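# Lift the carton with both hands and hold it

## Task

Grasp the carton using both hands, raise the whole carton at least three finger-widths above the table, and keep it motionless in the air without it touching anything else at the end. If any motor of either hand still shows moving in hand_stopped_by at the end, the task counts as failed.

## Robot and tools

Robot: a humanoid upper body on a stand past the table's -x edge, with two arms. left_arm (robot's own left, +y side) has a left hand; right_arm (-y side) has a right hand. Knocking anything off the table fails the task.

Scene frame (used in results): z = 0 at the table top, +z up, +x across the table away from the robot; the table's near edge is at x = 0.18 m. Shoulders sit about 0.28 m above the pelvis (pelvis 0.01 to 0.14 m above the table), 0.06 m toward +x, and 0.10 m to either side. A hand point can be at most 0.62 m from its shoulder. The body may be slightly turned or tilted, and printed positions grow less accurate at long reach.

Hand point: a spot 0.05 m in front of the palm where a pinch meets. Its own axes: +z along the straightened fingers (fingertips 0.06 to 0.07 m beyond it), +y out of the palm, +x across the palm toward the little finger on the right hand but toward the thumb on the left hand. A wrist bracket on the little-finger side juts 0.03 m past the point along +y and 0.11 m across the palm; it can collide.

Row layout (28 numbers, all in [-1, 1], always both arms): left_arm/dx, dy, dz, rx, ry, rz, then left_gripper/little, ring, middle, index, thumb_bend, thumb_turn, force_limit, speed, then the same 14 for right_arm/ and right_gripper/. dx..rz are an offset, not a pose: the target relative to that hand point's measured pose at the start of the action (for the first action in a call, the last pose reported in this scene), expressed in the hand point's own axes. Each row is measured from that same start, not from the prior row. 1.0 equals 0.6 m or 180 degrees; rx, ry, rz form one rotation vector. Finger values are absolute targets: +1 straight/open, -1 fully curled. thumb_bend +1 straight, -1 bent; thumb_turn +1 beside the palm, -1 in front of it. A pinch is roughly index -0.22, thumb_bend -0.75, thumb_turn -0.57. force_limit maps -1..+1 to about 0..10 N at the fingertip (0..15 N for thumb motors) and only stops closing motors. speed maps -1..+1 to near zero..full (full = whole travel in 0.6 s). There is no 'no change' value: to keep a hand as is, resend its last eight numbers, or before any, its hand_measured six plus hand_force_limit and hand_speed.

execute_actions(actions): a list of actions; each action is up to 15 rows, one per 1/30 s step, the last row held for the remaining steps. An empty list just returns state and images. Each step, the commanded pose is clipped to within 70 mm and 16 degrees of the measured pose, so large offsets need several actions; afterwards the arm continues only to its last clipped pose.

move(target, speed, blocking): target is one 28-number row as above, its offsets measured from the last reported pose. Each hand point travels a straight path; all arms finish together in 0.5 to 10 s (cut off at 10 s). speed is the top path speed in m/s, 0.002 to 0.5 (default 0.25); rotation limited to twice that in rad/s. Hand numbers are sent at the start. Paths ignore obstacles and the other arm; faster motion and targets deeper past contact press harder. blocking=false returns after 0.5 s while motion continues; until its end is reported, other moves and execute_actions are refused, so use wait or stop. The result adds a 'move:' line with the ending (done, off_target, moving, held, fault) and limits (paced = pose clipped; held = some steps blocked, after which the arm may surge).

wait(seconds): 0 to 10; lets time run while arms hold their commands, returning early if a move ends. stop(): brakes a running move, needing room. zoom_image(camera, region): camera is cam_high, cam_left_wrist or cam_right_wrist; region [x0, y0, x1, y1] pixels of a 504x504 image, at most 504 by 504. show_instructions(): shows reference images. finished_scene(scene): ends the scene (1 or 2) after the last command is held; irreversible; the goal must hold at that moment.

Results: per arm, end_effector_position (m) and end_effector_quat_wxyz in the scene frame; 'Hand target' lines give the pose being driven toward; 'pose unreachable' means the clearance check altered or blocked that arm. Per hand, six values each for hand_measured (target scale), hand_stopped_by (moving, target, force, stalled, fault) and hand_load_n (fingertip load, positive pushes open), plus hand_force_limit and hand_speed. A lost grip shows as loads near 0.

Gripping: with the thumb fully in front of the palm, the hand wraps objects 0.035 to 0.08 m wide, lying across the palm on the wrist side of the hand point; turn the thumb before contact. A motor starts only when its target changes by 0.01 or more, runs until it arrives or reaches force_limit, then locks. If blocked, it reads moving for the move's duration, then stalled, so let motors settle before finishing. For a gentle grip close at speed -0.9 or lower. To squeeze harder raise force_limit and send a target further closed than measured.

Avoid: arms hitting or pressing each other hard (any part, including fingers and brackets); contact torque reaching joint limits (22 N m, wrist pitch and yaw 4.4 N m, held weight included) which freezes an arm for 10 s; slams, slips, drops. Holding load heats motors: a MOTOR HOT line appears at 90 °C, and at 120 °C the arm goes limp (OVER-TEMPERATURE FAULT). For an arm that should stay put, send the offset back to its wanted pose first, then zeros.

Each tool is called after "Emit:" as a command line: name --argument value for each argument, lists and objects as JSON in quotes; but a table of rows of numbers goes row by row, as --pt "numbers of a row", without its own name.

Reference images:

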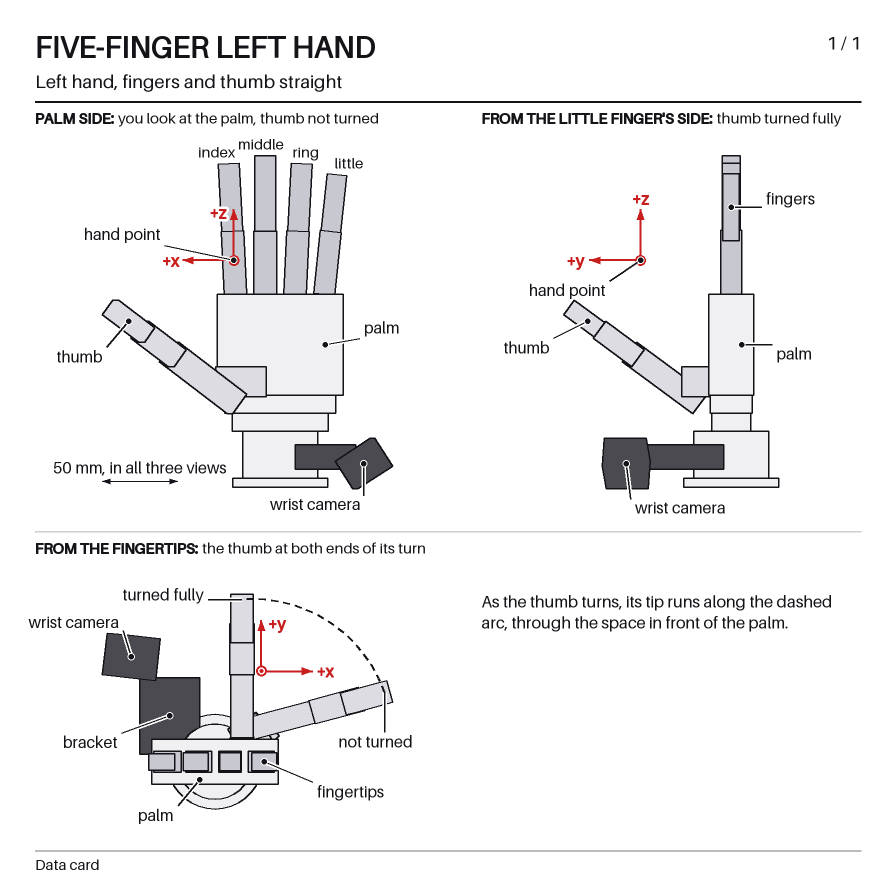

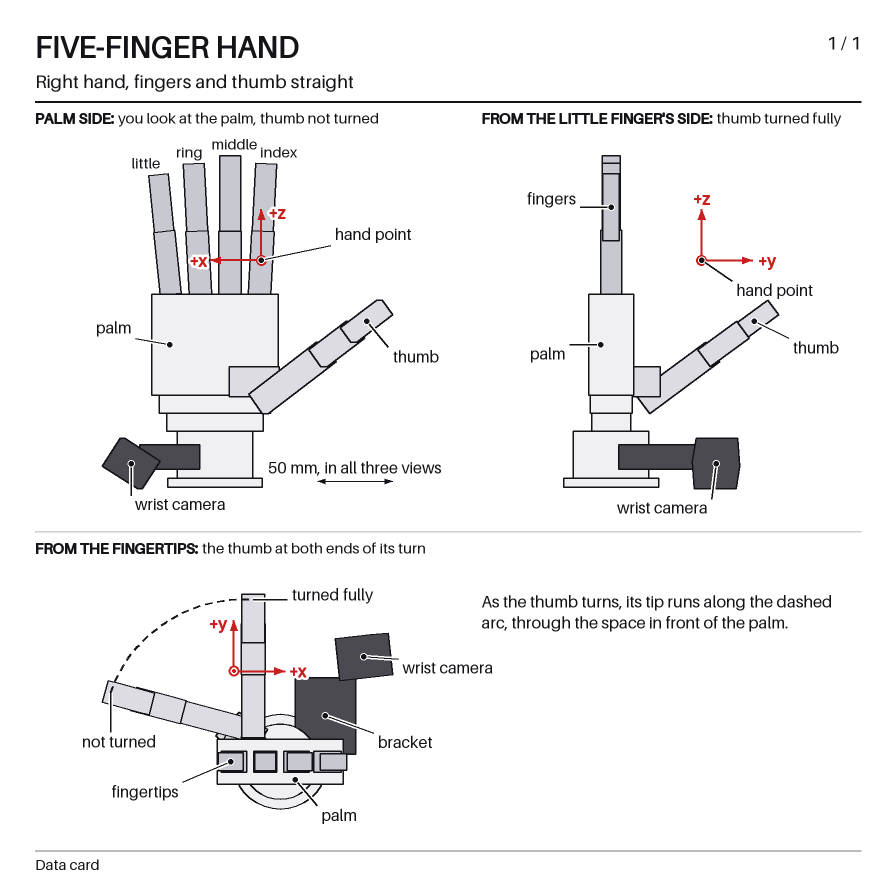

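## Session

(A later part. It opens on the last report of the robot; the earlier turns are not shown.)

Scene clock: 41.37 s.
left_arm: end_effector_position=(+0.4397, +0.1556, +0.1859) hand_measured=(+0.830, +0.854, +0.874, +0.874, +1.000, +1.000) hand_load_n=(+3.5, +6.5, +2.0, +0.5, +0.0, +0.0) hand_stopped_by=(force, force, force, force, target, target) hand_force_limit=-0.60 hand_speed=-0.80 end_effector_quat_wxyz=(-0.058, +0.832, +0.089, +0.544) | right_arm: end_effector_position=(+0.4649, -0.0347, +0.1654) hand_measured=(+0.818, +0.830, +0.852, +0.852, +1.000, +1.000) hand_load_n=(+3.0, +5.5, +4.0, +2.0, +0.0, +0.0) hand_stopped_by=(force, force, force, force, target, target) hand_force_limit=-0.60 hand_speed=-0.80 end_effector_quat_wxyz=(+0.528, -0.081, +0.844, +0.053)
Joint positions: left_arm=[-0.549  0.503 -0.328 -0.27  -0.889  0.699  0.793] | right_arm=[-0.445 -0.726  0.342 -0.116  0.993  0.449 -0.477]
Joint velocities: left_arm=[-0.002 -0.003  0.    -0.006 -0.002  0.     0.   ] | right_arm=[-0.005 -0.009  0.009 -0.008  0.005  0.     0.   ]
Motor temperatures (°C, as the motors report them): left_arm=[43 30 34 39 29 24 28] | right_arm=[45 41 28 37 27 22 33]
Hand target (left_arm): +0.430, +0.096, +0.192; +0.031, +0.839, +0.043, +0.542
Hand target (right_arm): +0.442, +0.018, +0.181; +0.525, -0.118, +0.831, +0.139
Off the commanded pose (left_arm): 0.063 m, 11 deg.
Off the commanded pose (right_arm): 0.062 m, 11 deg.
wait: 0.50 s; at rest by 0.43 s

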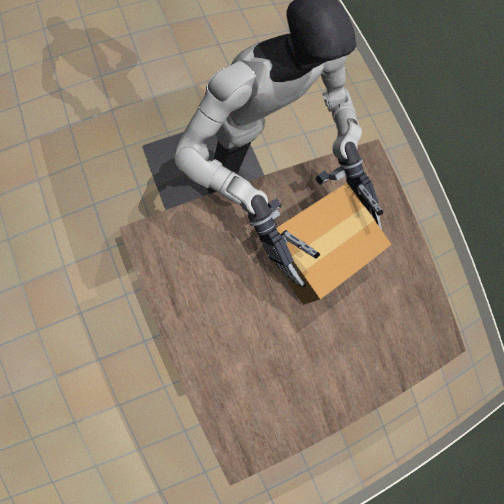

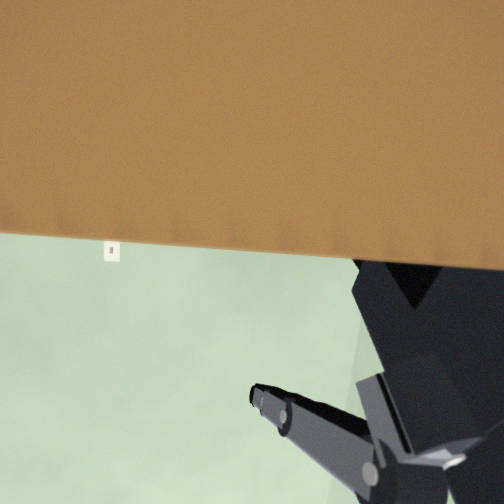

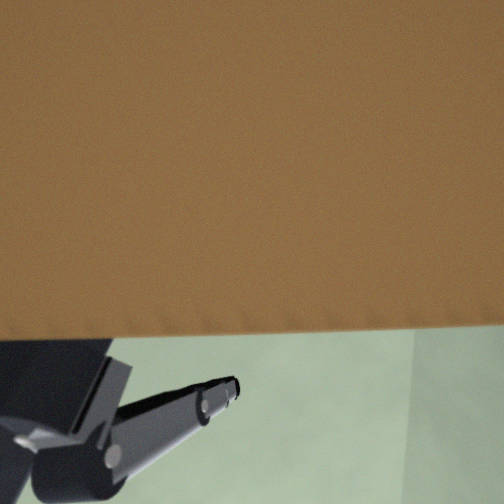

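Emit:
execute_actions --actions '[[[-0.002,0.095,-0.026,-0.058,0,-0.008,0.6,0.6,0.6,0.6,1,1,-0.6,-0.8,-0.011,0.09,-0.026,-0.055,0,0.008,0.6,0.6,0.6,0.6,1,1,-0.6,-0.8],[-0.005,0.09,-0.031,-0.054,0,-0.008,0.6,0.6,0.6,0.6,1,1,-0.6,-0.8,-0.008,0.083,-0.031,-0.05,0,0.008,0.6,0.6,0.6,0.6,1,1,-0.6,-0.8],[-0.007,0.086,-0.036,-0.051,0,-0.008,0.6,0.6,0.6,0.6,1,1,-0.6,-0.8,-0.005,0.077,-0.036,-0.047,0,0.008,0.6,0.6,0.6,0.6,1,1,-0.6,-0.8],[-0.009,0.085,-0.041,-0.05,0,-0.008,0.6,0.6,0.6,0.6,1,1,-0.6,-0.8,-0.003,0.073,-0.041,-0.045,0,0.008,0.6,0.6,0.6,0.6,1,1,-0.6,-0.8],[-0.012,0.085,-0.046,-0.05,0,-0.008,0.6,0.6,0.6,0.6,1,1,-0.6,-0.8,-0.001,0.071,-0.046,-0.045,0,0.008,0.6,0.6,0.6,0.6,1,1,-0.6,-0.8],[-0.014,0.085,-0.051,-0.05,0,-0.008,0.6,0.6,0.6,0.6,1,1,-0.6,-0.8,0.002,0.07,-0.051,-0.045,0,0.008,0.6,0.6,0.6,0.6,1,1,-0.6,-0.8],[-0.016,0.085,-0.056,-0.05,0,-0.008,0.6,0.6,0.6,0.6,1,1,-0.6,-0.8,0.004,0.069,-0.056,-0.045,0,0.008,0.6,0.6,0.6,0.6,1,1,-0.6,-0.8],[-0.018,0.086,-0.061,-0.05,0,-0.008,0.6,0.6,0.6,0.6,1,1,-0.6,-0.8,0.006,0.068,-0.061,-0.045,0,0.008,0.6,0.6,0.6,0.6,1,1,-0.6,-0.8],[-0.02,0.087,-0.066,-0.05,0,-0.008,0.6,0.6,0.6,0.6,1,1,-0.6,-0.8,0.009,0.067,-0.066,-0.045,0,0.008,0.6,0.6,0.6,0.6,1,1,-0.6,-0.8],[-0.022,0.088,-0.071,-0.05,0,-0.008,0.6,0.6,0.6,0.6,1,1,-0.6,-0.8,0.011,0.066,-0.071,-0.045,0,0.008,0.6,0.6,0.6,0.6,1,1,-0.6,-0.8],[-0.025,0.089,-0.076,-0.05,0,-0.008,0.6,0.6,0.6,0.6,1,1,-0.6,-0.8,0.014,0.065,-0.076,-0.045,0,0.008,0.6,0.6,0.6,0.6,1,1,-0.6,-0.8],[-0.027,0.09,-0.081,-0.05,0,-0.008,0.6,0.6,0.6,0.6,1,1,-0.6,-0.8,0.016,0.064,-0.081,-0.045,0,0.008,0.6,0.6,0.6,0.6,1,1,-0.6,-0.8],[-0.029,0.091,-0.086,-0.05,0,-0.008,0.6,0.6,0.6,0.6,1,1,-0.6,-0.8,0.018,0.063,-0.086,-0.045,0,0.008,0.6,0.6,0.6,0.6,1,1,-0.6,-0.8],[-0.031,0.092,-0.091,-0.05,0,-0.008,0.6,0.6,0.6,0.6,1,1,-0.6,-0.8,0.021,0.062,-0.091,-0.045,0,0.008,0.6,0.6,0.6,0.6,1,1,-0.6,-0.8],[-0.033,0.093,-0.096,-0.05,0,-0.008,0.6,0.6,0.6,0.6,1,1,-0.6,-0.8,0.023,0.061,-0.096,-0.045,0,0.008,0.6,0.6,0.6,0.6,1,1,-0.6,-0.8]]]'

Emit:
wait --seconds 0.3

Scene clock: 44.53 s.
left_arm: end_effector_position=(+0.4076, +0.1387, +0.1853) hand_measured=(+0.830, +0.854, +0.874, +0.874, +1.000, +1.000) hand_load_n=(+3.5, +4.5, +1.0, +0.0, +0.0, +0.0) hand_stopped_by=(force, force, force, force, target, target) hand_force_limit=-0.60 hand_speed=-0.80 end_effector_quat_wxyz=(-0.057, +0.828, +0.090, +0.551) | right_arm: end_effector_position=(+0.4314, -0.0503, +0.1686) hand_measured=(+0.818, +0.830, +0.852, +0.852, +1.000, +1.000) hand_load_n=(+1.0, +6.0, +3.5, +2.5, +0.0, +0.0) hand_stopped_by=(force, force, force, force, target, target) hand_force_limit=-0.60 hand_speed=-0.80 end_effector_quat_wxyz=(+0.528, -0.081, +0.844, +0.044)
Joint positions: left_arm=[-0.415  0.497 -0.381 -0.458 -0.874  0.683  0.901] | right_arm=[-0.258 -0.815  0.296 -0.328  1.03   0.428 -0.544]
Joint velocities: left_arm=[ 0.347 -0.028 -0.16  -0.509  0.     0.048  0.328] | right_arm=[ 0.537 -0.184 -0.089 -0.449  0.015 -0.145 -0.085]
Motor temperatures (°C, as the motors report them): left_arm=[44 30 34 40 30 26 31] | right_arm=[47 41 28 39 27 25 38]
Hand target (left_arm): +0.392, +0.090, +0.190; +0.014, +0.835, +0.054, +0.548
Hand target (right_arm): +0.404, -0.012, +0.177; +0.520, -0.110, +0.839, +0.117
Off the commanded pose (left_arm): 0.053 m, 9 deg.
Off the commanded pose (right_arm): 0.051 m, 9 deg.

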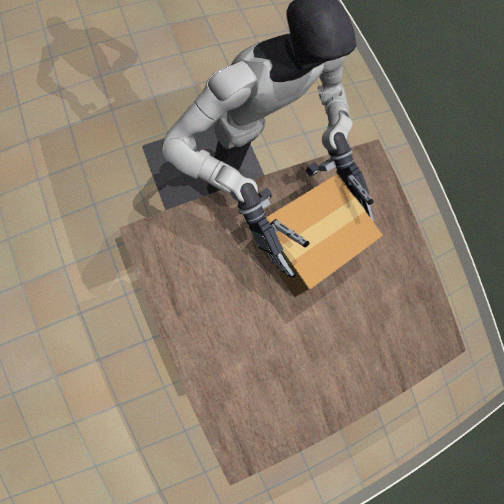

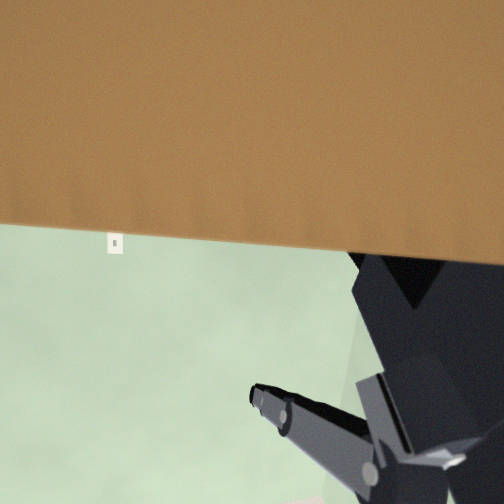

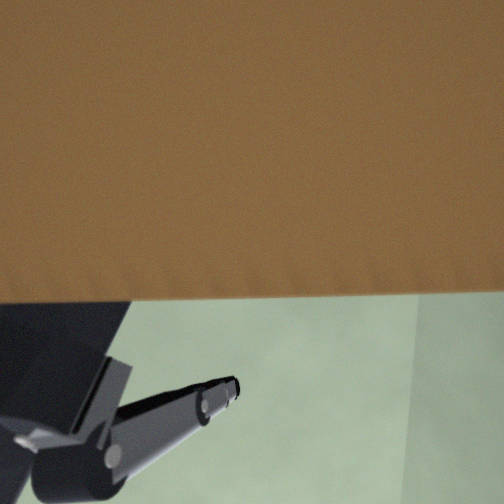

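Scene clock: 44.83 s.
left_arm: end_effector_position=(+0.3996, +0.1347, +0.1806) hand_measured=(+0.830, +0.854, +0.874, +0.874, +1.000, +1.000) hand_load_n=(+2.5, +4.5, +1.5, +0.0, +0.0, +0.0) hand_stopped_by=(force, force, force, force, target, target) hand_force_limit=-0.60 hand_speed=-0.80 end_effector_quat_wxyz=(-0.058, +0.832, +0.087, +0.546) | right_arm: end_effector_position=(+0.4232, -0.0537, +0.1646) hand_measured=(+0.818, +0.830, +0.852, +0.852, +1.000, +1.000) hand_load_n=(+0.5, +6.0, +3.5, +3.0, +0.0, +0.0) hand_stopped_by=(force, force, force, force, target, target) hand_force_limit=-0.60 hand_speed=-0.80 end_effector_quat_wxyz=(+0.523, -0.081, +0.847, +0.042)
Joint positions: left_arm=[-0.386  0.497 -0.397 -0.491 -0.873  0.69   0.924] | right_arm=[-0.214 -0.829  0.291 -0.359  1.033  0.42  -0.55 ]
Joint velocities: left_arm=[-0.008  0.    -0.009 -0.003  0.014  0.     0.   ] | right_arm=[-0.003  0.003 -0.008  0.     0.     0.     0.   ]
Motor temperatures (°C, as the motors report them): left_arm=[44 30 34 40 30 26 31] | right_arm=[47 41 28 39 27 25 38]
Hand target (left_arm): +0.392, +0.090, +0.190; +0.014, +0.835, +0.054, +0.548
Hand target (right_arm): +0.404, -0.012, +0.177; +0.520, -0.110, +0.839, +0.117
Off the commanded pose (left_arm): 0.048 m, 9 deg.
Off the commanded pose (right_arm): 0.051 m, 9 deg.
wait: 0.30 s; no rest

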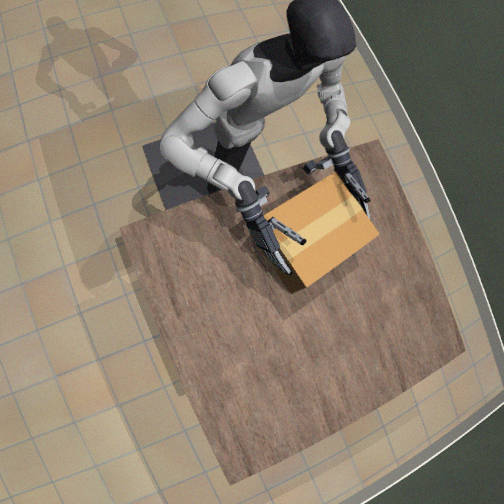

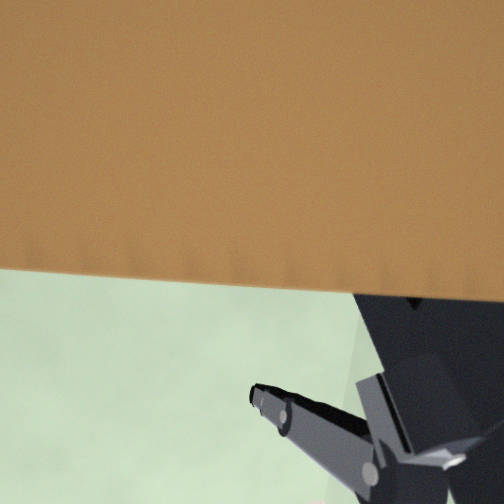

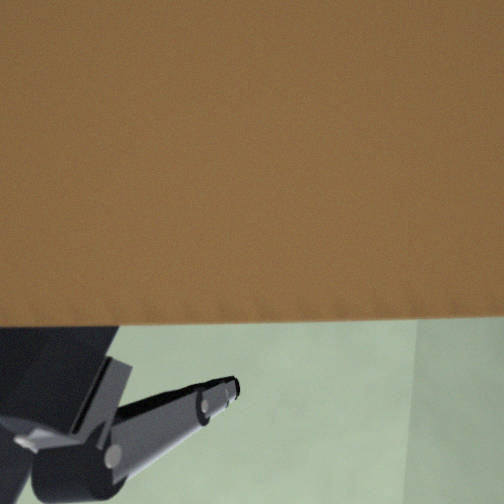

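Emit:
execute_actions --actions '[[[0.003,0.077,-0.031,-0.051,-0.003,-0.007,0.6,0.6,0.6,0.6,1,1,-0.6,-0.8,-0.012,0.082,-0.024,-0.051,-0.004,0.01,0.82,0.85,0.865,0.865,1,1,-0.6,-0.8],[0.003,0.081,-0.032,-0.053,-0.003,-0.006,0.6,0.6,0.6,0.6,1,1,-0.6,-0.8,-0.012,0.085,-0.025,-0.052,-0.004,0.011,0.82,0.85,0.865,0.865,1,1,-0.6,-0.8],[0.003,0.085,-0.033,-0.055,-0.002,-0.005,0.6,0.6,0.6,0.6,1,1,-0.6,-0.8,-0.012,0.088,-0.025,-0.053,-0.004,0.012,0.82,0.85,0.865,0.865,1,1,-0.6,-0.8],[0.004,0.089,-0.034,-0.057,-0.002,-0.005,0.6,0.6,0.6,0.6,1,1,-0.6,-0.8,-0.012,0.091,-0.026,-0.054,-0.004,0.013,0.82,0.85,0.865,0.865,1,1,-0.6,-0.8],[0.004,0.093,-0.035,-0.059,-0.001,-0.004,0.6,0.6,0.6,0.6,1,1,-0.6,-0.8,-0.012,0.094,-0.027,-0.056,-0.004,0.013,0.82,0.85,0.865,0.865,1,1,-0.6,-0.8],[0.004,0.097,-0.035,-0.06,-0.001,-0.003,0.6,0.6,0.6,0.6,1,1,-0.6,-0.8,-0.012,0.097,-0.027,-0.057,-0.004,0.014,0.82,0.85,0.865,0.865,1,1,-0.6,-0.8],[0.004,0.101,-0.036,-0.062,0,-0.002,0.6,0.6,0.6,0.6,1,1,-0.6,-0.8,-0.012,0.1,-0.028,-0.058,-0.004,0.015,0.82,0.85,0.865,0.865,1,1,-0.6,-0.8]]]'

Emit:
zoom_image --camera "cam_high" --region '[200, 90, 450, 340]'

Scene clock: 45.70 s.
left_arm: end_effector_position=(+0.3997, +0.1326, +0.1844) hand_measured=(+0.830, +0.854, +0.874, +0.874, +1.000, +1.000) hand_load_n=(+1.5, +3.0, +1.5, +0.5, +0.0, +0.0) hand_stopped_by=(force, force, force, force, target, target) hand_force_limit=-0.60 hand_speed=-0.80 end_effector_quat_wxyz=(-0.067, +0.828, +0.080, +0.551) | right_arm: end_effector_position=(+0.4238, -0.0536, +0.1678) hand_measured=(+0.820, +0.850, +0.866, +0.866, +1.000, +1.000) hand_load_n=(+5.0, +1.5, +1.5, +0.5, +0.0, +0.0) hand_stopped_by=(force, force, force, target, target, target) hand_force_limit=-0.60 hand_speed=-0.80 end_effector_quat_wxyz=(+0.527, -0.072, +0.846, +0.041)
Joint positions: left_arm=[-0.399  0.503 -0.417 -0.501 -0.866  0.693  0.946] | right_arm=[-0.213 -0.823  0.294 -0.372  1.038  0.411 -0.578]
Joint velocities: left_arm=[-0.017  0.02  -0.011 -0.002  0.011 -0.011  0.006] | right_arm=[ 0.006  0.015  0.     0.009 -0.003 -0.012 -0.007]
Motor temperatures (°C, as the motors report them): left_arm=[44 30 34 41 30 26 32] | right_arm=[47 41 28 39 27 25 39]
Hand target (left_arm): +0.389, +0.075, +0.193; +0.024, +0.833, +0.036, +0.551
Hand target (right_arm): +0.398, -0.001, +0.180; +0.517, -0.109, +0.838, +0.132
Off the commanded pose (left_arm): 0.062 m, 12 deg.
Off the commanded pose (right_arm): 0.062 m, 11 deg.

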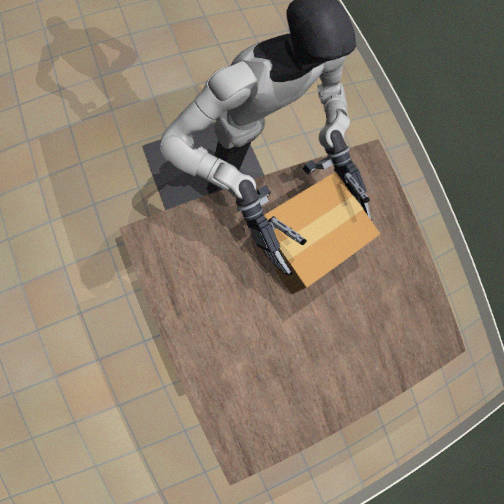

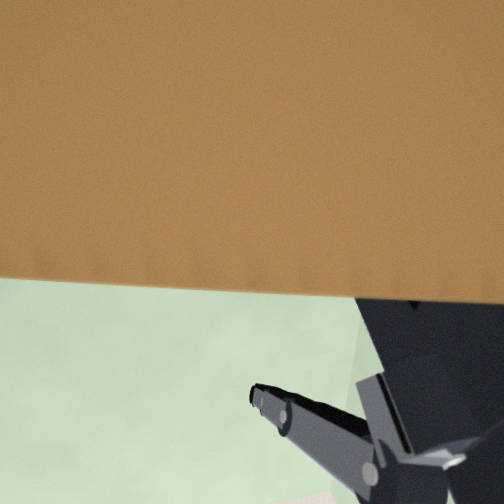

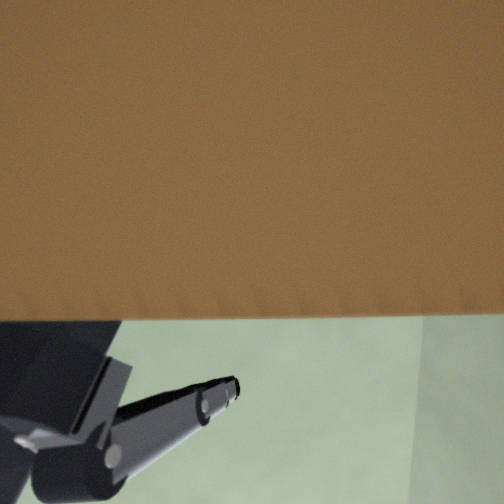

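Region (200, 90, 450, 340) of cam_high's 504x504 image, scaled by 2.016, with more detail than that image has.

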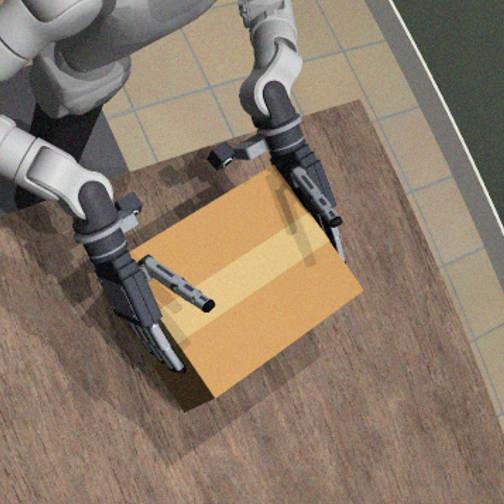

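Emit:
execute_actions --actions '[[[0.003,0.098,-0.034,-0.064,-0.004,-0.008,0.6,0.6,0.6,0.6,1,1,-0.6,-0.8,-0.008,0.1,-0.029,-0.062,0,0.01,0.82,0.85,0.865,0.865,1,1,-0.6,-0.8],[0.005,0.098,-0.035,-0.064,-0.004,-0.008,0.6,0.6,0.6,0.6,1,1,-0.6,-0.8,-0.01,0.1,-0.03,-0.062,-0.001,0.01,0.82,0.85,0.865,0.865,1,1,-0.6,-0.8],[0.007,0.098,-0.036,-0.064,-0.003,-0.008,0.6,0.6,0.6,0.6,1,1,-0.6,-0.8,-0.012,0.1,-0.031,-0.062,-0.001,0.01,0.82,0.85,0.865,0.865,1,1,-0.6,-0.8],[0.01,0.098,-0.037,-0.064,-0.003,-0.008,0.6,0.6,0.6,0.6,1,1,-0.6,-0.8,-0.014,0.1,-0.032,-0.062,-0.002,0.01,0.82,0.85,0.865,0.865,1,1,-0.6,-0.8],[0.012,0.098,-0.038,-0.064,-0.002,-0.008,0.6,0.6,0.6,0.6,1,1,-0.6,-0.8,-0.016,0.1,-0.033,-0.062,-0.002,0.01,0.82,0.85,0.865,0.865,1,1,-0.6,-0.8],[0.014,0.098,-0.039,-0.064,-0.002,-0.008,0.6,0.6,0.6,0.6,1,1,-0.6,-0.8,-0.019,0.1,-0.034,-0.062,-0.002,0.01,0.82,0.85,0.865,0.865,1,1,-0.6,-0.8],[0.016,0.098,-0.04,-0.064,-0.002,-0.008,0.6,0.6,0.6,0.6,1,1,-0.6,-0.8,-0.021,0.1,-0.035,-0.062,-0.003,0.01,0.82,0.85,0.865,0.865,1,1,-0.6,-0.8],[0.018,0.098,-0.041,-0.064,-0.001,-0.008,0.6,0.6,0.6,0.6,1,1,-0.6,-0.8,-0.023,0.1,-0.036,-0.062,-0.003,0.01,0.82,0.85,0.865,0.865,1,1,-0.6,-0.8],[0.02,0.098,-0.042,-0.064,-0.001,-0.008,0.6,0.6,0.6,0.6,1,1,-0.6,-0.8,-0.025,0.1,-0.037,-0.062,-0.004,0.01,0.82,0.85,0.865,0.865,1,1,-0.6,-0.8],[0.023,0.098,-0.043,-0.064,0,-0.008,0.6,0.6,0.6,0.6,1,1,-0.6,-0.8,-0.027,0.1,-0.038,-0.062,-0.004,0.01,0.82,0.85,0.865,0.865,1,1,-0.6,-0.8],[0.025,0.098,-0.043,-0.064,0,-0.008,0.6,0.6,0.6,0.6,1,1,-0.6,-0.8,-0.029,0.1,-0.039,-0.062,-0.004,0.01,0.82,0.85,0.865,0.865,1,1,-0.6,-0.8],[0.027,0.098,-0.044,-0.064,0,-0.008,0.6,0.6,0.6,0.6,1,1,-0.6,-0.8,-0.031,0.1,-0.04,-0.062,-0.005,0.01,0.82,0.85,0.865,0.865,1,1,-0.6,-0.8],[0.029,0.098,-0.045,-0.064,0.001,-0.008,0.6,0.6,0.6,0.6,1,1,-0.6,-0.8,-0.033,0.1,-0.041,-0.062,-0.005,0.01,0.82,0.85,0.865,0.865,1,1,-0.6,-0.8],[0.031,0.098,-0.046,-0.064,0.001,-0.008,0.6,0.6,0.6,0.6,1,1,-0.6,-0.8,-0.035,0.1,-0.042,-0.062,-0.006,0.01,0.82,0.85,0.865,0.865,1,1,-0.6,-0.8],[0.033,0.098,-0.047,-0.064,0.002,-0.008,0.6,0.6,0.6,0.6,1,1,-0.6,-0.8,-0.037,0.1,-0.043,-0.062,-0.006,0.01,0.82,0.85,0.865,0.865,1,1,-0.6,-0.8]]]'

Emit:
wait --seconds 0.4

Scene clock: 47.03 s.
left_arm: end_effector_position=(+0.4010, +0.1319, +0.2037) hand_measured=(+0.830, +0.852, +0.874, +0.874, +1.000, +1.000) hand_load_n=(+1.5, +2.0, +1.0, +0.0, +0.0, +0.0) hand_stopped_by=(force, force, force, force, target, target) hand_force_limit=-0.60 hand_speed=-0.80 end_effector_quat_wxyz=(-0.071, +0.820, +0.078, +0.562) | right_arm: end_effector_position=(+0.4245, -0.0528, +0.1852) hand_measured=(+0.820, +0.850, +0.866, +0.866, +1.000, +1.000) hand_load_n=(+3.0, +1.0, +1.0, +1.0, +0.0, +0.0) hand_stopped_by=(force, force, force, target, target, target) hand_force_limit=-0.60 hand_speed=-0.80 end_effector_quat_wxyz=(+0.535, -0.073, +0.841, +0.040)
Joint positions: left_arm=[-0.439  0.506 -0.393 -0.555 -0.915  0.753  1.005] | right_arm=[-0.227 -0.867  0.273 -0.43   1.098  0.434 -0.624]
Joint velocities: left_arm=[-0.124  0.006  0.072 -0.14  -0.141  0.104  0.165] | right_arm=[-0.029 -0.104 -0.051 -0.175  0.014  0.004 -0.09 ]
Motor temperatures (°C, as the motors report them): left_arm=[44 30 34 41 30 26 33] | right_arm=[47 41 28 41 27 26 41]
Hand target (left_arm): +0.389, +0.074, +0.214; +0.023, +0.827, +0.034, +0.560
Hand target (right_arm): +0.397, -0.000, +0.200; +0.525, -0.113, +0.833, +0.132
Off the commanded pose (left_arm): 0.062 m, 12 deg.
Off the commanded pose (right_arm): 0.063 m, 11 deg.

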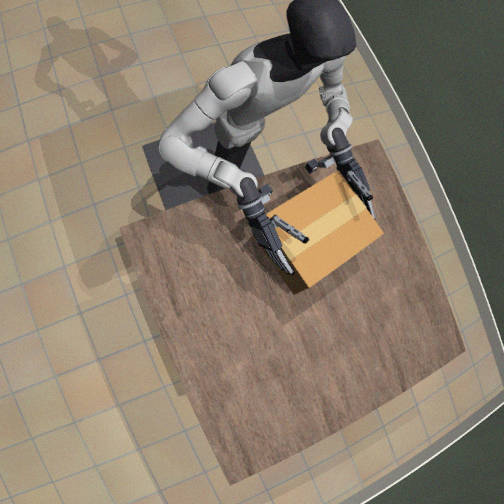

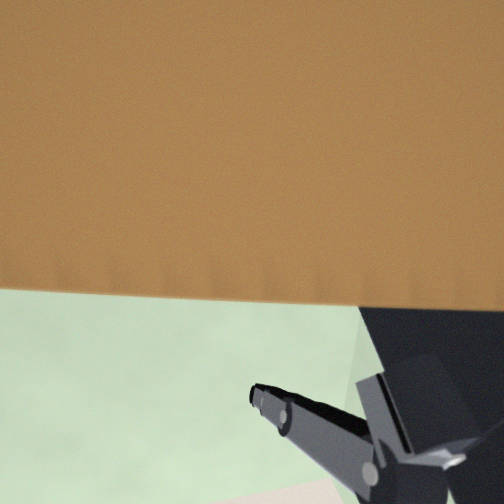

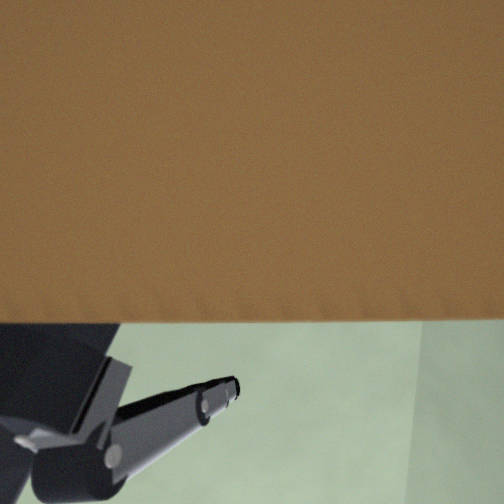

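Scene clock: 47.43 s.
left_arm: end_effector_position=(+0.4022, +0.1340, +0.2102) hand_measured=(+0.830, +0.852, +0.874, +0.874, +1.000, +1.000) hand_load_n=(+0.5, +2.5, +1.5, +0.0, +0.0, +0.0) hand_stopped_by=(force, force, force, force, target, target) hand_force_limit=-0.60 hand_speed=-0.80 end_effector_quat_wxyz=(-0.075, +0.816, +0.081, +0.568) | right_arm: end_effector_position=(+0.4237, -0.0505, +0.1891) hand_measured=(+0.820, +0.850, +0.866, +0.866, +1.000, +1.000) hand_load_n=(+6.0, +1.0, +1.5, +0.5, +0.0, +0.0) hand_stopped_by=(force, force, force, target, target, target) hand_force_limit=-0.60 hand_speed=-0.80 end_effector_quat_wxyz=(+0.537, -0.077, +0.839, +0.041)
Joint positions: left_arm=[-0.45   0.506 -0.385 -0.565 -0.919  0.762  1.018] | right_arm=[-0.233 -0.875  0.269 -0.445  1.107  0.444 -0.63 ]
Joint velocities: left_arm=[ 0.     0.009  0.003  0.008 -0.005  0.     0.   ] | right_arm=[ 0.008 -0.005 -0.005  0.005 -0.006  0.     0.   ]
Motor temperatures (°C, as the motors report them): left_arm=[44 30 34 41 30 27 33] | right_arm=[47 41 28 41 27 26 42]
Hand target (left_arm): +0.389, +0.074, +0.214; +0.023, +0.827, +0.034, +0.560
Hand target (right_arm): +0.397, -0.000, +0.200; +0.525, -0.113, +0.833, +0.132
Off the commanded pose (left_arm): 0.064 m, 13 deg.
Off the commanded pose (right_arm): 0.060 m, 11 deg.
wait: 0.40 s; at rest by 0.27 s

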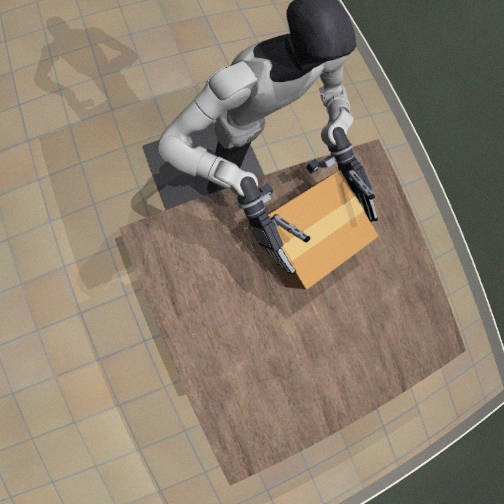

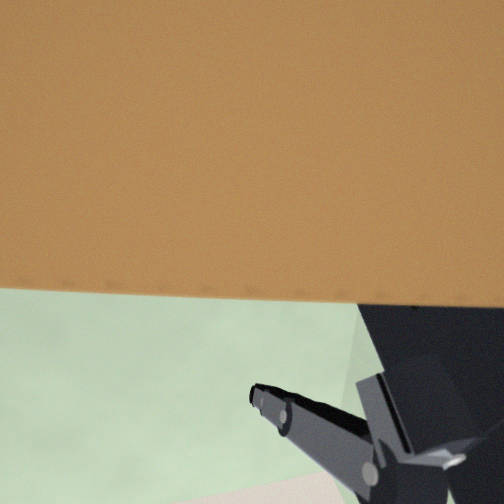

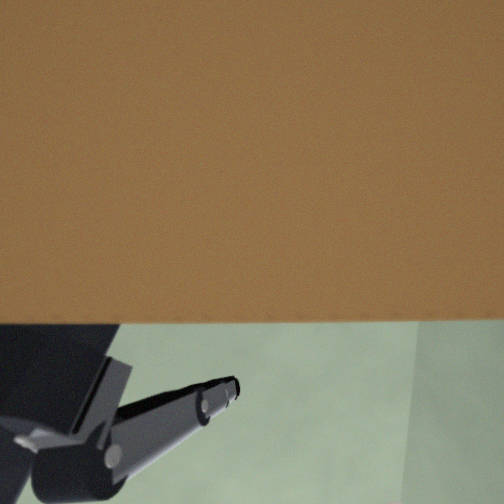

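Emit:
execute_actions --actions '[[[-0.006,0.1,-0.031,-0.066,-0.008,-0.008,0.6,0.6,0.6,0.6,1,1,-0.6,-0.8,-0.003,0.097,-0.027,-0.06,0,0.01,0.82,0.85,0.865,0.865,1,1,-0.6,-0.8],[-0.01,0.098,-0.029,-0.065,-0.008,-0.008,0.6,0.6,0.6,0.6,1,1,-0.6,-0.8,0,0.095,-0.025,-0.059,0,0.01,0.82,0.85,0.865,0.865,1,1,-0.6,-0.8],[-0.014,0.096,-0.027,-0.064,-0.008,-0.008,0.6,0.6,0.6,0.6,1,1,-0.6,-0.8,0.004,0.093,-0.023,-0.058,0.002,0.01,0.82,0.85,0.865,0.865,1,1,-0.6,-0.8],[-0.018,0.094,-0.025,-0.063,-0.01,-0.008,0.6,0.6,0.6,0.6,1,1,-0.6,-0.8,0.007,0.091,-0.021,-0.057,0.002,0.01,0.82,0.85,0.865,0.865,1,1,-0.6,-0.8],[-0.022,0.092,-0.023,-0.062,-0.01,-0.008,0.6,0.6,0.6,0.6,1,1,-0.6,-0.8,0.011,0.089,-0.019,-0.056,0.004,0.01,0.82,0.85,0.865,0.865,1,1,-0.6,-0.8],[-0.026,0.09,-0.021,-0.061,-0.012,-0.008,0.6,0.6,0.6,0.6,1,1,-0.6,-0.8,0.014,0.087,-0.017,-0.055,0.004,0.01,0.82,0.85,0.865,0.865,1,1,-0.6,-0.8],[-0.03,0.087,-0.019,-0.059,-0.012,-0.008,0.6,0.6,0.6,0.6,1,1,-0.6,-0.8,0.018,0.084,-0.015,-0.053,0.004,0.01,0.82,0.85,0.865,0.865,1,1,-0.6,-0.8],[-0.034,0.083,-0.016,-0.057,-0.012,-0.008,0.6,0.6,0.6,0.6,1,1,-0.6,-0.8,0.021,0.08,-0.013,-0.051,0.006,0.01,0.82,0.85,0.865,0.865,1,1,-0.6,-0.8],[-0.038,0.078,-0.013,-0.054,-0.014,-0.008,0.6,0.6,0.6,0.6,1,1,-0.6,-0.8,0.025,0.075,-0.01,-0.048,0.006,0.01,0.82,0.85,0.865,0.865,1,1,-0.6,-0.8],[-0.042,0.072,-0.01,-0.051,-0.014,-0.008,0.6,0.6,0.6,0.6,1,1,-0.6,-0.8,0.028,0.069,-0.007,-0.045,0.006,0.009,0.82,0.85,0.865,0.865,1,1,-0.6,-0.8],[-0.046,0.064,-0.006,-0.047,-0.016,-0.008,0.6,0.6,0.6,0.6,1,1,-0.6,-0.8,0.032,0.061,-0.004,-0.04,0.008,0.009,0.82,0.85,0.865,0.865,1,1,-0.6,-0.8],[-0.048,0.054,-0.002,-0.042,-0.016,-0.008,0.6,0.6,0.6,0.6,1,1,-0.6,-0.8,0.034,0.051,0,-0.034,0.008,0.008,0.82,0.85,0.865,0.865,1,1,-0.6,-0.8],[-0.05,0.042,0.003,-0.036,-0.018,-0.008,0.95,0.95,0.95,0.95,1,1,-0.6,0,0.036,0.04,0.004,-0.028,0.008,0.007,0.95,0.95,0.95,0.95,1,1,-0.6,0],[-0.05,0.03,0.008,-0.03,-0.018,-0.008,0.95,0.95,0.95,0.95,1,1,-0.6,0,0.037,0.028,0.008,-0.021,0.01,0.006,0.95,0.95,0.95,0.95,1,1,-0.6,0],[-0.05,0.016,0.013,-0.022,-0.02,-0.008,0.95,0.95,0.95,0.95,1,1,-0.6,0,0.038,0.015,0.012,-0.014,0.01,0.005,0.95,0.95,0.95,0.95,1,1,-0.6,0]]]'

Emit:
wait --seconds 0.3

Emit:
zoom_image --camera "cam_high" --region '[200, 90, 450, 340]'

Scene clock: 48.73 s.
left_arm: end_effector_position=(+0.4040, +0.1341, +0.1906) hand_measured=(+0.830, +0.852, +0.874, +0.874, +1.000, +1.000) hand_load_n=(+1.5, +2.5, +1.5, +0.0, +0.0, +0.0) hand_stopped_by=(moving, moving, moving, moving, target, target) hand_force_limit=-0.60 hand_speed=0.00 end_effector_quat_wxyz=(-0.063, +0.820, +0.080, +0.564) | right_arm: end_effector_position=(+0.4254, -0.0517, +0.1750) hand_measured=(+0.820, +0.850, +0.866, +0.866, +1.000, +1.000) hand_load_n=(+4.0, +0.5, +1.0, +0.5, +0.0, +0.0) hand_stopped_by=(moving, moving, moving, moving, target, target) hand_force_limit=-0.60 hand_speed=0.00 end_effector_quat_wxyz=(+0.537, -0.077, +0.839, +0.042)
Joint positions: left_arm=[-0.41   0.52  -0.423 -0.484 -0.856  0.652  0.92 ] | right_arm=[-0.227 -0.85   0.312 -0.377  1.047  0.385 -0.582]
Joint velocities: left_arm=[ 0.067  0.092  0.129  0.12  -0.097 -0.082 -0.296] | right_arm=[-0.008  0.054 -0.008  0.275  0.011 -0.003  0.191]
Motor temperatures (°C, as the motors report them): left_arm=[44 30 34 41 30 27 34] | right_arm=[47 41 28 41 27 26 43]
Hand target (left_arm): +0.401, +0.126, +0.180; -0.038, +0.834, +0.075, +0.546
Hand target (right_arm): +0.419, -0.043, +0.166; +0.521, -0.081, +0.847, +0.062
Off the commanded pose (left_arm): 0.015 m, 4 deg.
Off the commanded pose (right_arm): 0.015 m, 3 deg.

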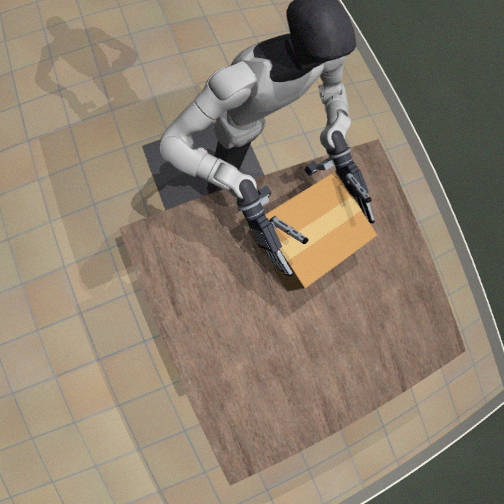

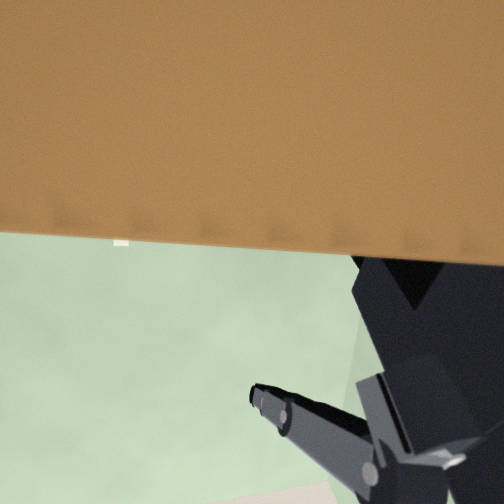

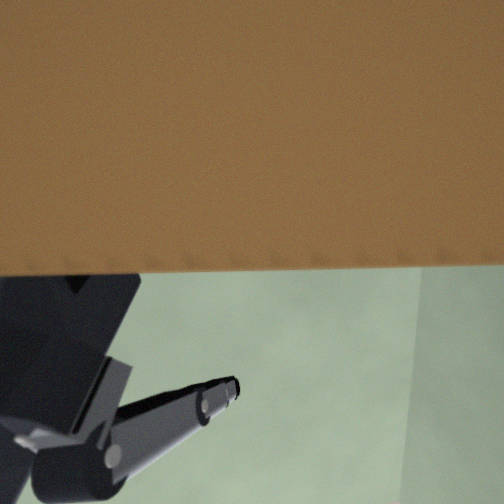

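Scene clock: 49.03 s.
left_arm: end_effector_position=(+0.4031, +0.1351, +0.1837) hand_measured=(+0.950, +0.950, +0.950, +0.950, +1.000, +1.000) hand_load_n=(+0.0, +0.0, +0.0, +0.0, +0.0, +0.0) hand_stopped_by=(target, target, target, target, target, target) hand_force_limit=-0.60 hand_speed=0.00 end_effector_quat_wxyz=(-0.054, +0.828, +0.082, +0.553) | right_arm: end_effector_position=(+0.4246, -0.0520, +0.1686) hand_measured=(+0.950, +0.950, +0.950, +0.950, +1.000, +1.000) hand_load_n=(+0.0, +0.0, +0.0, +0.0, +0.0, +0.0) hand_stopped_by=(target, target, target, target, target, target) hand_force_limit=-0.60 hand_speed=0.00 end_effector_quat_wxyz=(+0.529, -0.077, +0.844, +0.045)
Joint positions: left_arm=[-0.403  0.525 -0.411 -0.47  -0.881  0.653  0.904] | right_arm=[-0.227 -0.846  0.317 -0.358  1.051  0.385 -0.567]
Joint velocities: left_arm=[-0.005  0.011  0.002 -0.008 -0.003  0.     0.   ] | right_arm=[ 0.    -0.008 -0.008  0.008  0.     0.     0.   ]
Motor temperatures (°C, as the motors report them): left_arm=[44 30 34 41 30 27 33] | right_arm=[47 41 28 41 27 26 42]
Hand target (left_arm): +0.401, +0.126, +0.180; -0.038, +0.834, +0.075, +0.546
Hand target (right_arm): +0.419, -0.043, +0.166; +0.521, -0.081, +0.847, +0.062
Off the commanded pose (left_arm): 0.011 m, 2 deg.
Off the commanded pose (right_arm): 0.011 m, 2 deg.
wait: 0.30 s; no rest

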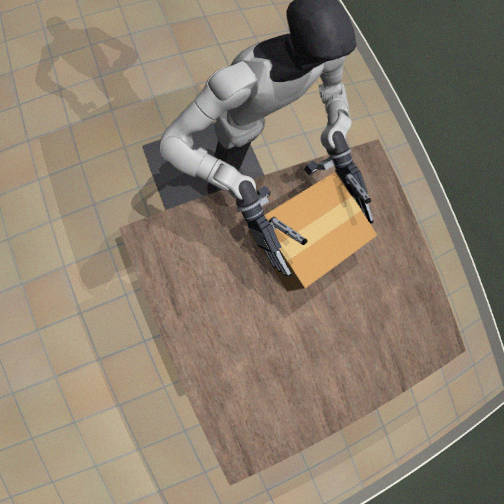

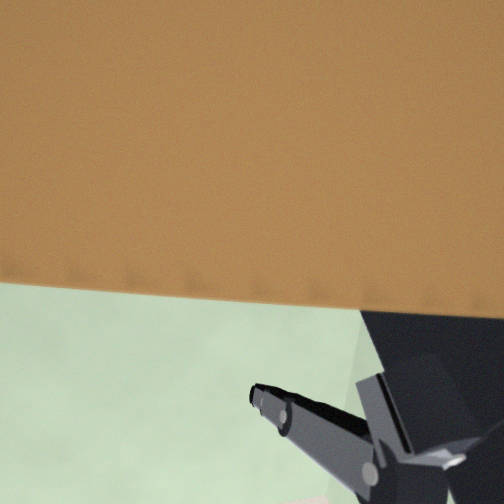

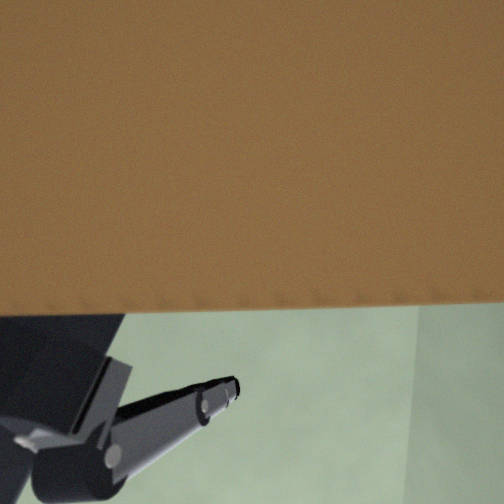

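Region (200, 90, 450, 340) of cam_high's 504x504 image, scaled by 2.016, with more detail than that image has.

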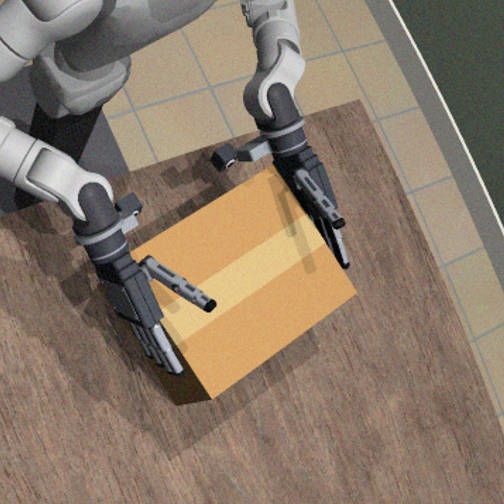

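Emit:
move --target '[-0.031,-0.009,0.013,-0.004,-0.028,0,0.95,0.95,0.95,0.95,1,1,-0.6,0,0.015,-0.009,0.016,-0.004,0.011,0,0.95,0.95,0.95,0.95,1,1,-0.6,0]' --speed 0.08

Emit:
move --target '[0.006,0.11,-0.036,-0.066,0,-0.008,0.83,0.855,0.875,0.87,1,1,0,-0.7,-0.006,0.108,-0.026,-0.06,0,0.012,0.82,0.84,0.86,0.86,1,1,0,-0.7]' --speed 0.09

Scene clock: 50.10 s.
left_arm: end_effector_position=(+0.4019, +0.1406, +0.1641) hand_measured=(+0.950, +0.950, +0.950, +0.950, +1.000, +1.000) hand_load_n=(+0.0, +0.0, +0.0, +0.0, +0.0, +0.0) hand_stopped_by=(target, target, target, target, target, target) hand_force_limit=-0.60 hand_speed=0.00 end_effector_quat_wxyz=(-0.047, +0.850, +0.082, +0.518) | right_arm: end_effector_position=(+0.4308, -0.0576, +0.1575) hand_measured=(+0.950, +0.950, +0.950, +0.950, +1.000, +1.000) hand_load_n=(+0.0, +0.0, +0.0, +0.0, +0.0, +0.0) hand_stopped_by=(target, target, target, target, target, target) hand_force_limit=-0.60 hand_speed=0.00 end_effector_quat_wxyz=(+0.516, -0.081, +0.852, +0.047)
Joint positions: left_arm=[-0.404  0.536 -0.375 -0.429 -0.95   0.7    0.88 ] | right_arm=[-0.25  -0.846  0.317 -0.281  1.053  0.391 -0.504]
Joint velocities: left_arm=[ 0.    -0.009 -0.005 -0.009  0.005  0.002 -0.002] | right_arm=[-0.003  0.     0.012  0.008 -0.012  0.002  0.002]
Motor temperatures (°C, as the motors report them): left_arm=[44 30 34 41 30 26 32] | right_arm=[46 41 28 41 27 25 41]
Hand target (left_arm): +0.402, +0.141, +0.164; -0.046, +0.851, +0.082, +0.517
Hand target (right_arm): +0.430, -0.056, +0.157; +0.514, -0.081, +0.853, +0.050
Off the commanded pose (left_arm): 0.001 m, 0 deg.
Off the commanded pose (right_arm): 0.002 m, 0 deg.
move: done

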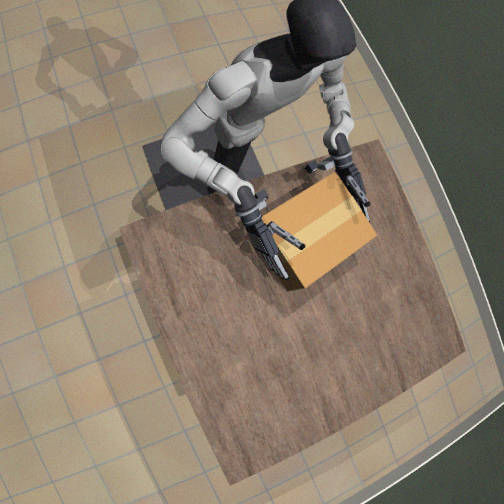

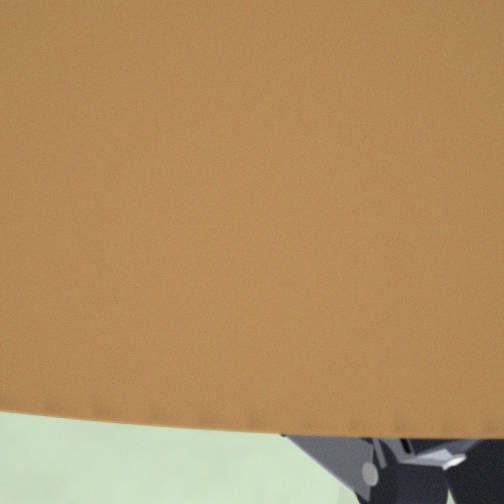

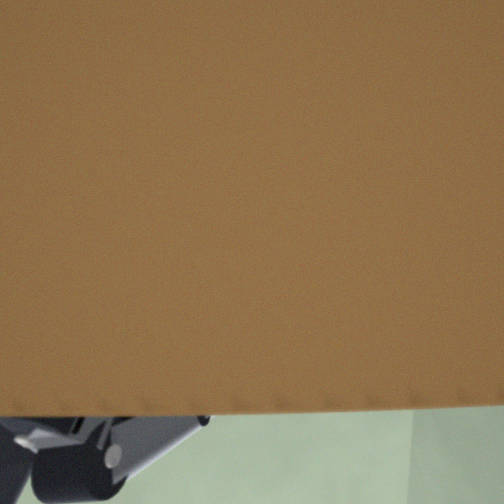

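Scene clock: 51.50 s.
left_arm: end_effector_position=(+0.4016, +0.1355, +0.1626) hand_measured=(+0.832, +0.856, +0.876, +0.870, +1.000, +1.000) hand_load_n=(+6.0, +2.5, +2.5, +2.5, +0.0, +0.0) hand_stopped_by=(target, target, target, target, target, target) hand_force_limit=0.00 hand_speed=-0.70 end_effector_quat_wxyz=(-0.055, +0.851, +0.075, +0.517) | right_arm: end_effector_position=(+0.4288, -0.0518, +0.1575) hand_measured=(+0.820, +0.840, +0.860, +0.860, +1.000, +1.000) hand_load_n=(+3.5, +3.0, +3.5, +3.0, +0.0, +0.0) hand_stopped_by=(target, target, target, target, target, target) hand_force_limit=0.00 hand_speed=-0.70 end_effector_quat_wxyz=(+0.515, -0.084, +0.852, +0.043)
Joint positions: left_arm=[-0.416  0.53  -0.404 -0.429 -0.941  0.704  0.906] | right_arm=[-0.262 -0.84   0.337 -0.301  1.053  0.403 -0.541]
Joint velocities: left_arm=[-0.002  0.012  0.     0.002  0.002  0.     0.004] | right_arm=[-0.008  0.008  0.    -0.008  0.005  0.    -0.001]
Motor temperatures (°C, as the motors report them): left_arm=[43 30 34 41 30 26 32] | right_arm=[46 41 28 41 27 25 40]
Hand target (left_arm): +0.392, +0.076, +0.180; +0.047, +0.850, +0.039, +0.523
Hand target (right_arm): +0.404, -0.000, +0.170; +0.505, -0.114, +0.845, +0.136
Off the commanded pose (left_arm): 0.065 m, 12 deg.
Off the commanded pose (right_arm): 0.061 m, 11 deg.
move: off_target (left_arm, right_arm)

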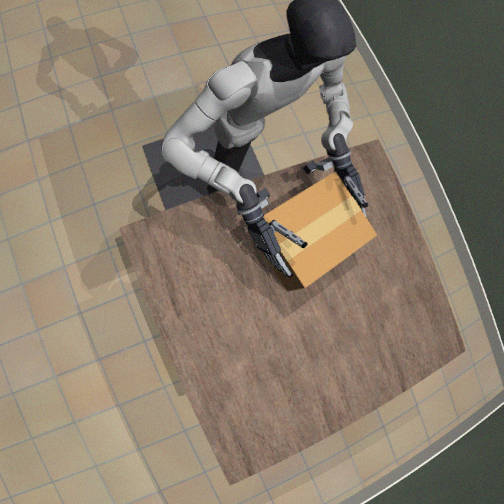

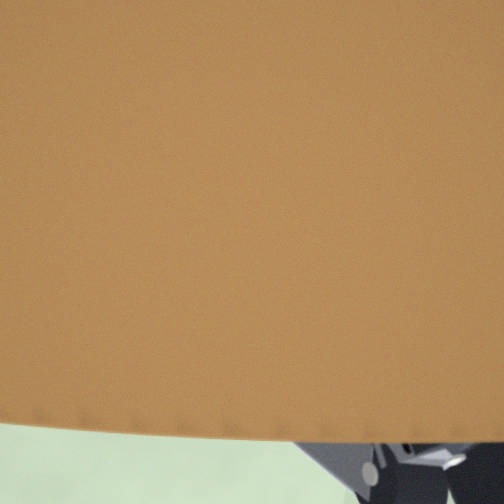

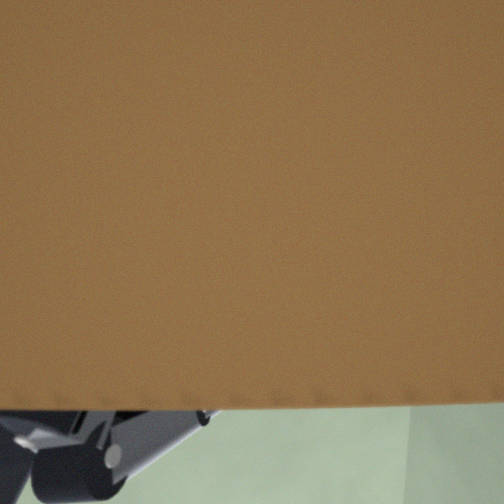

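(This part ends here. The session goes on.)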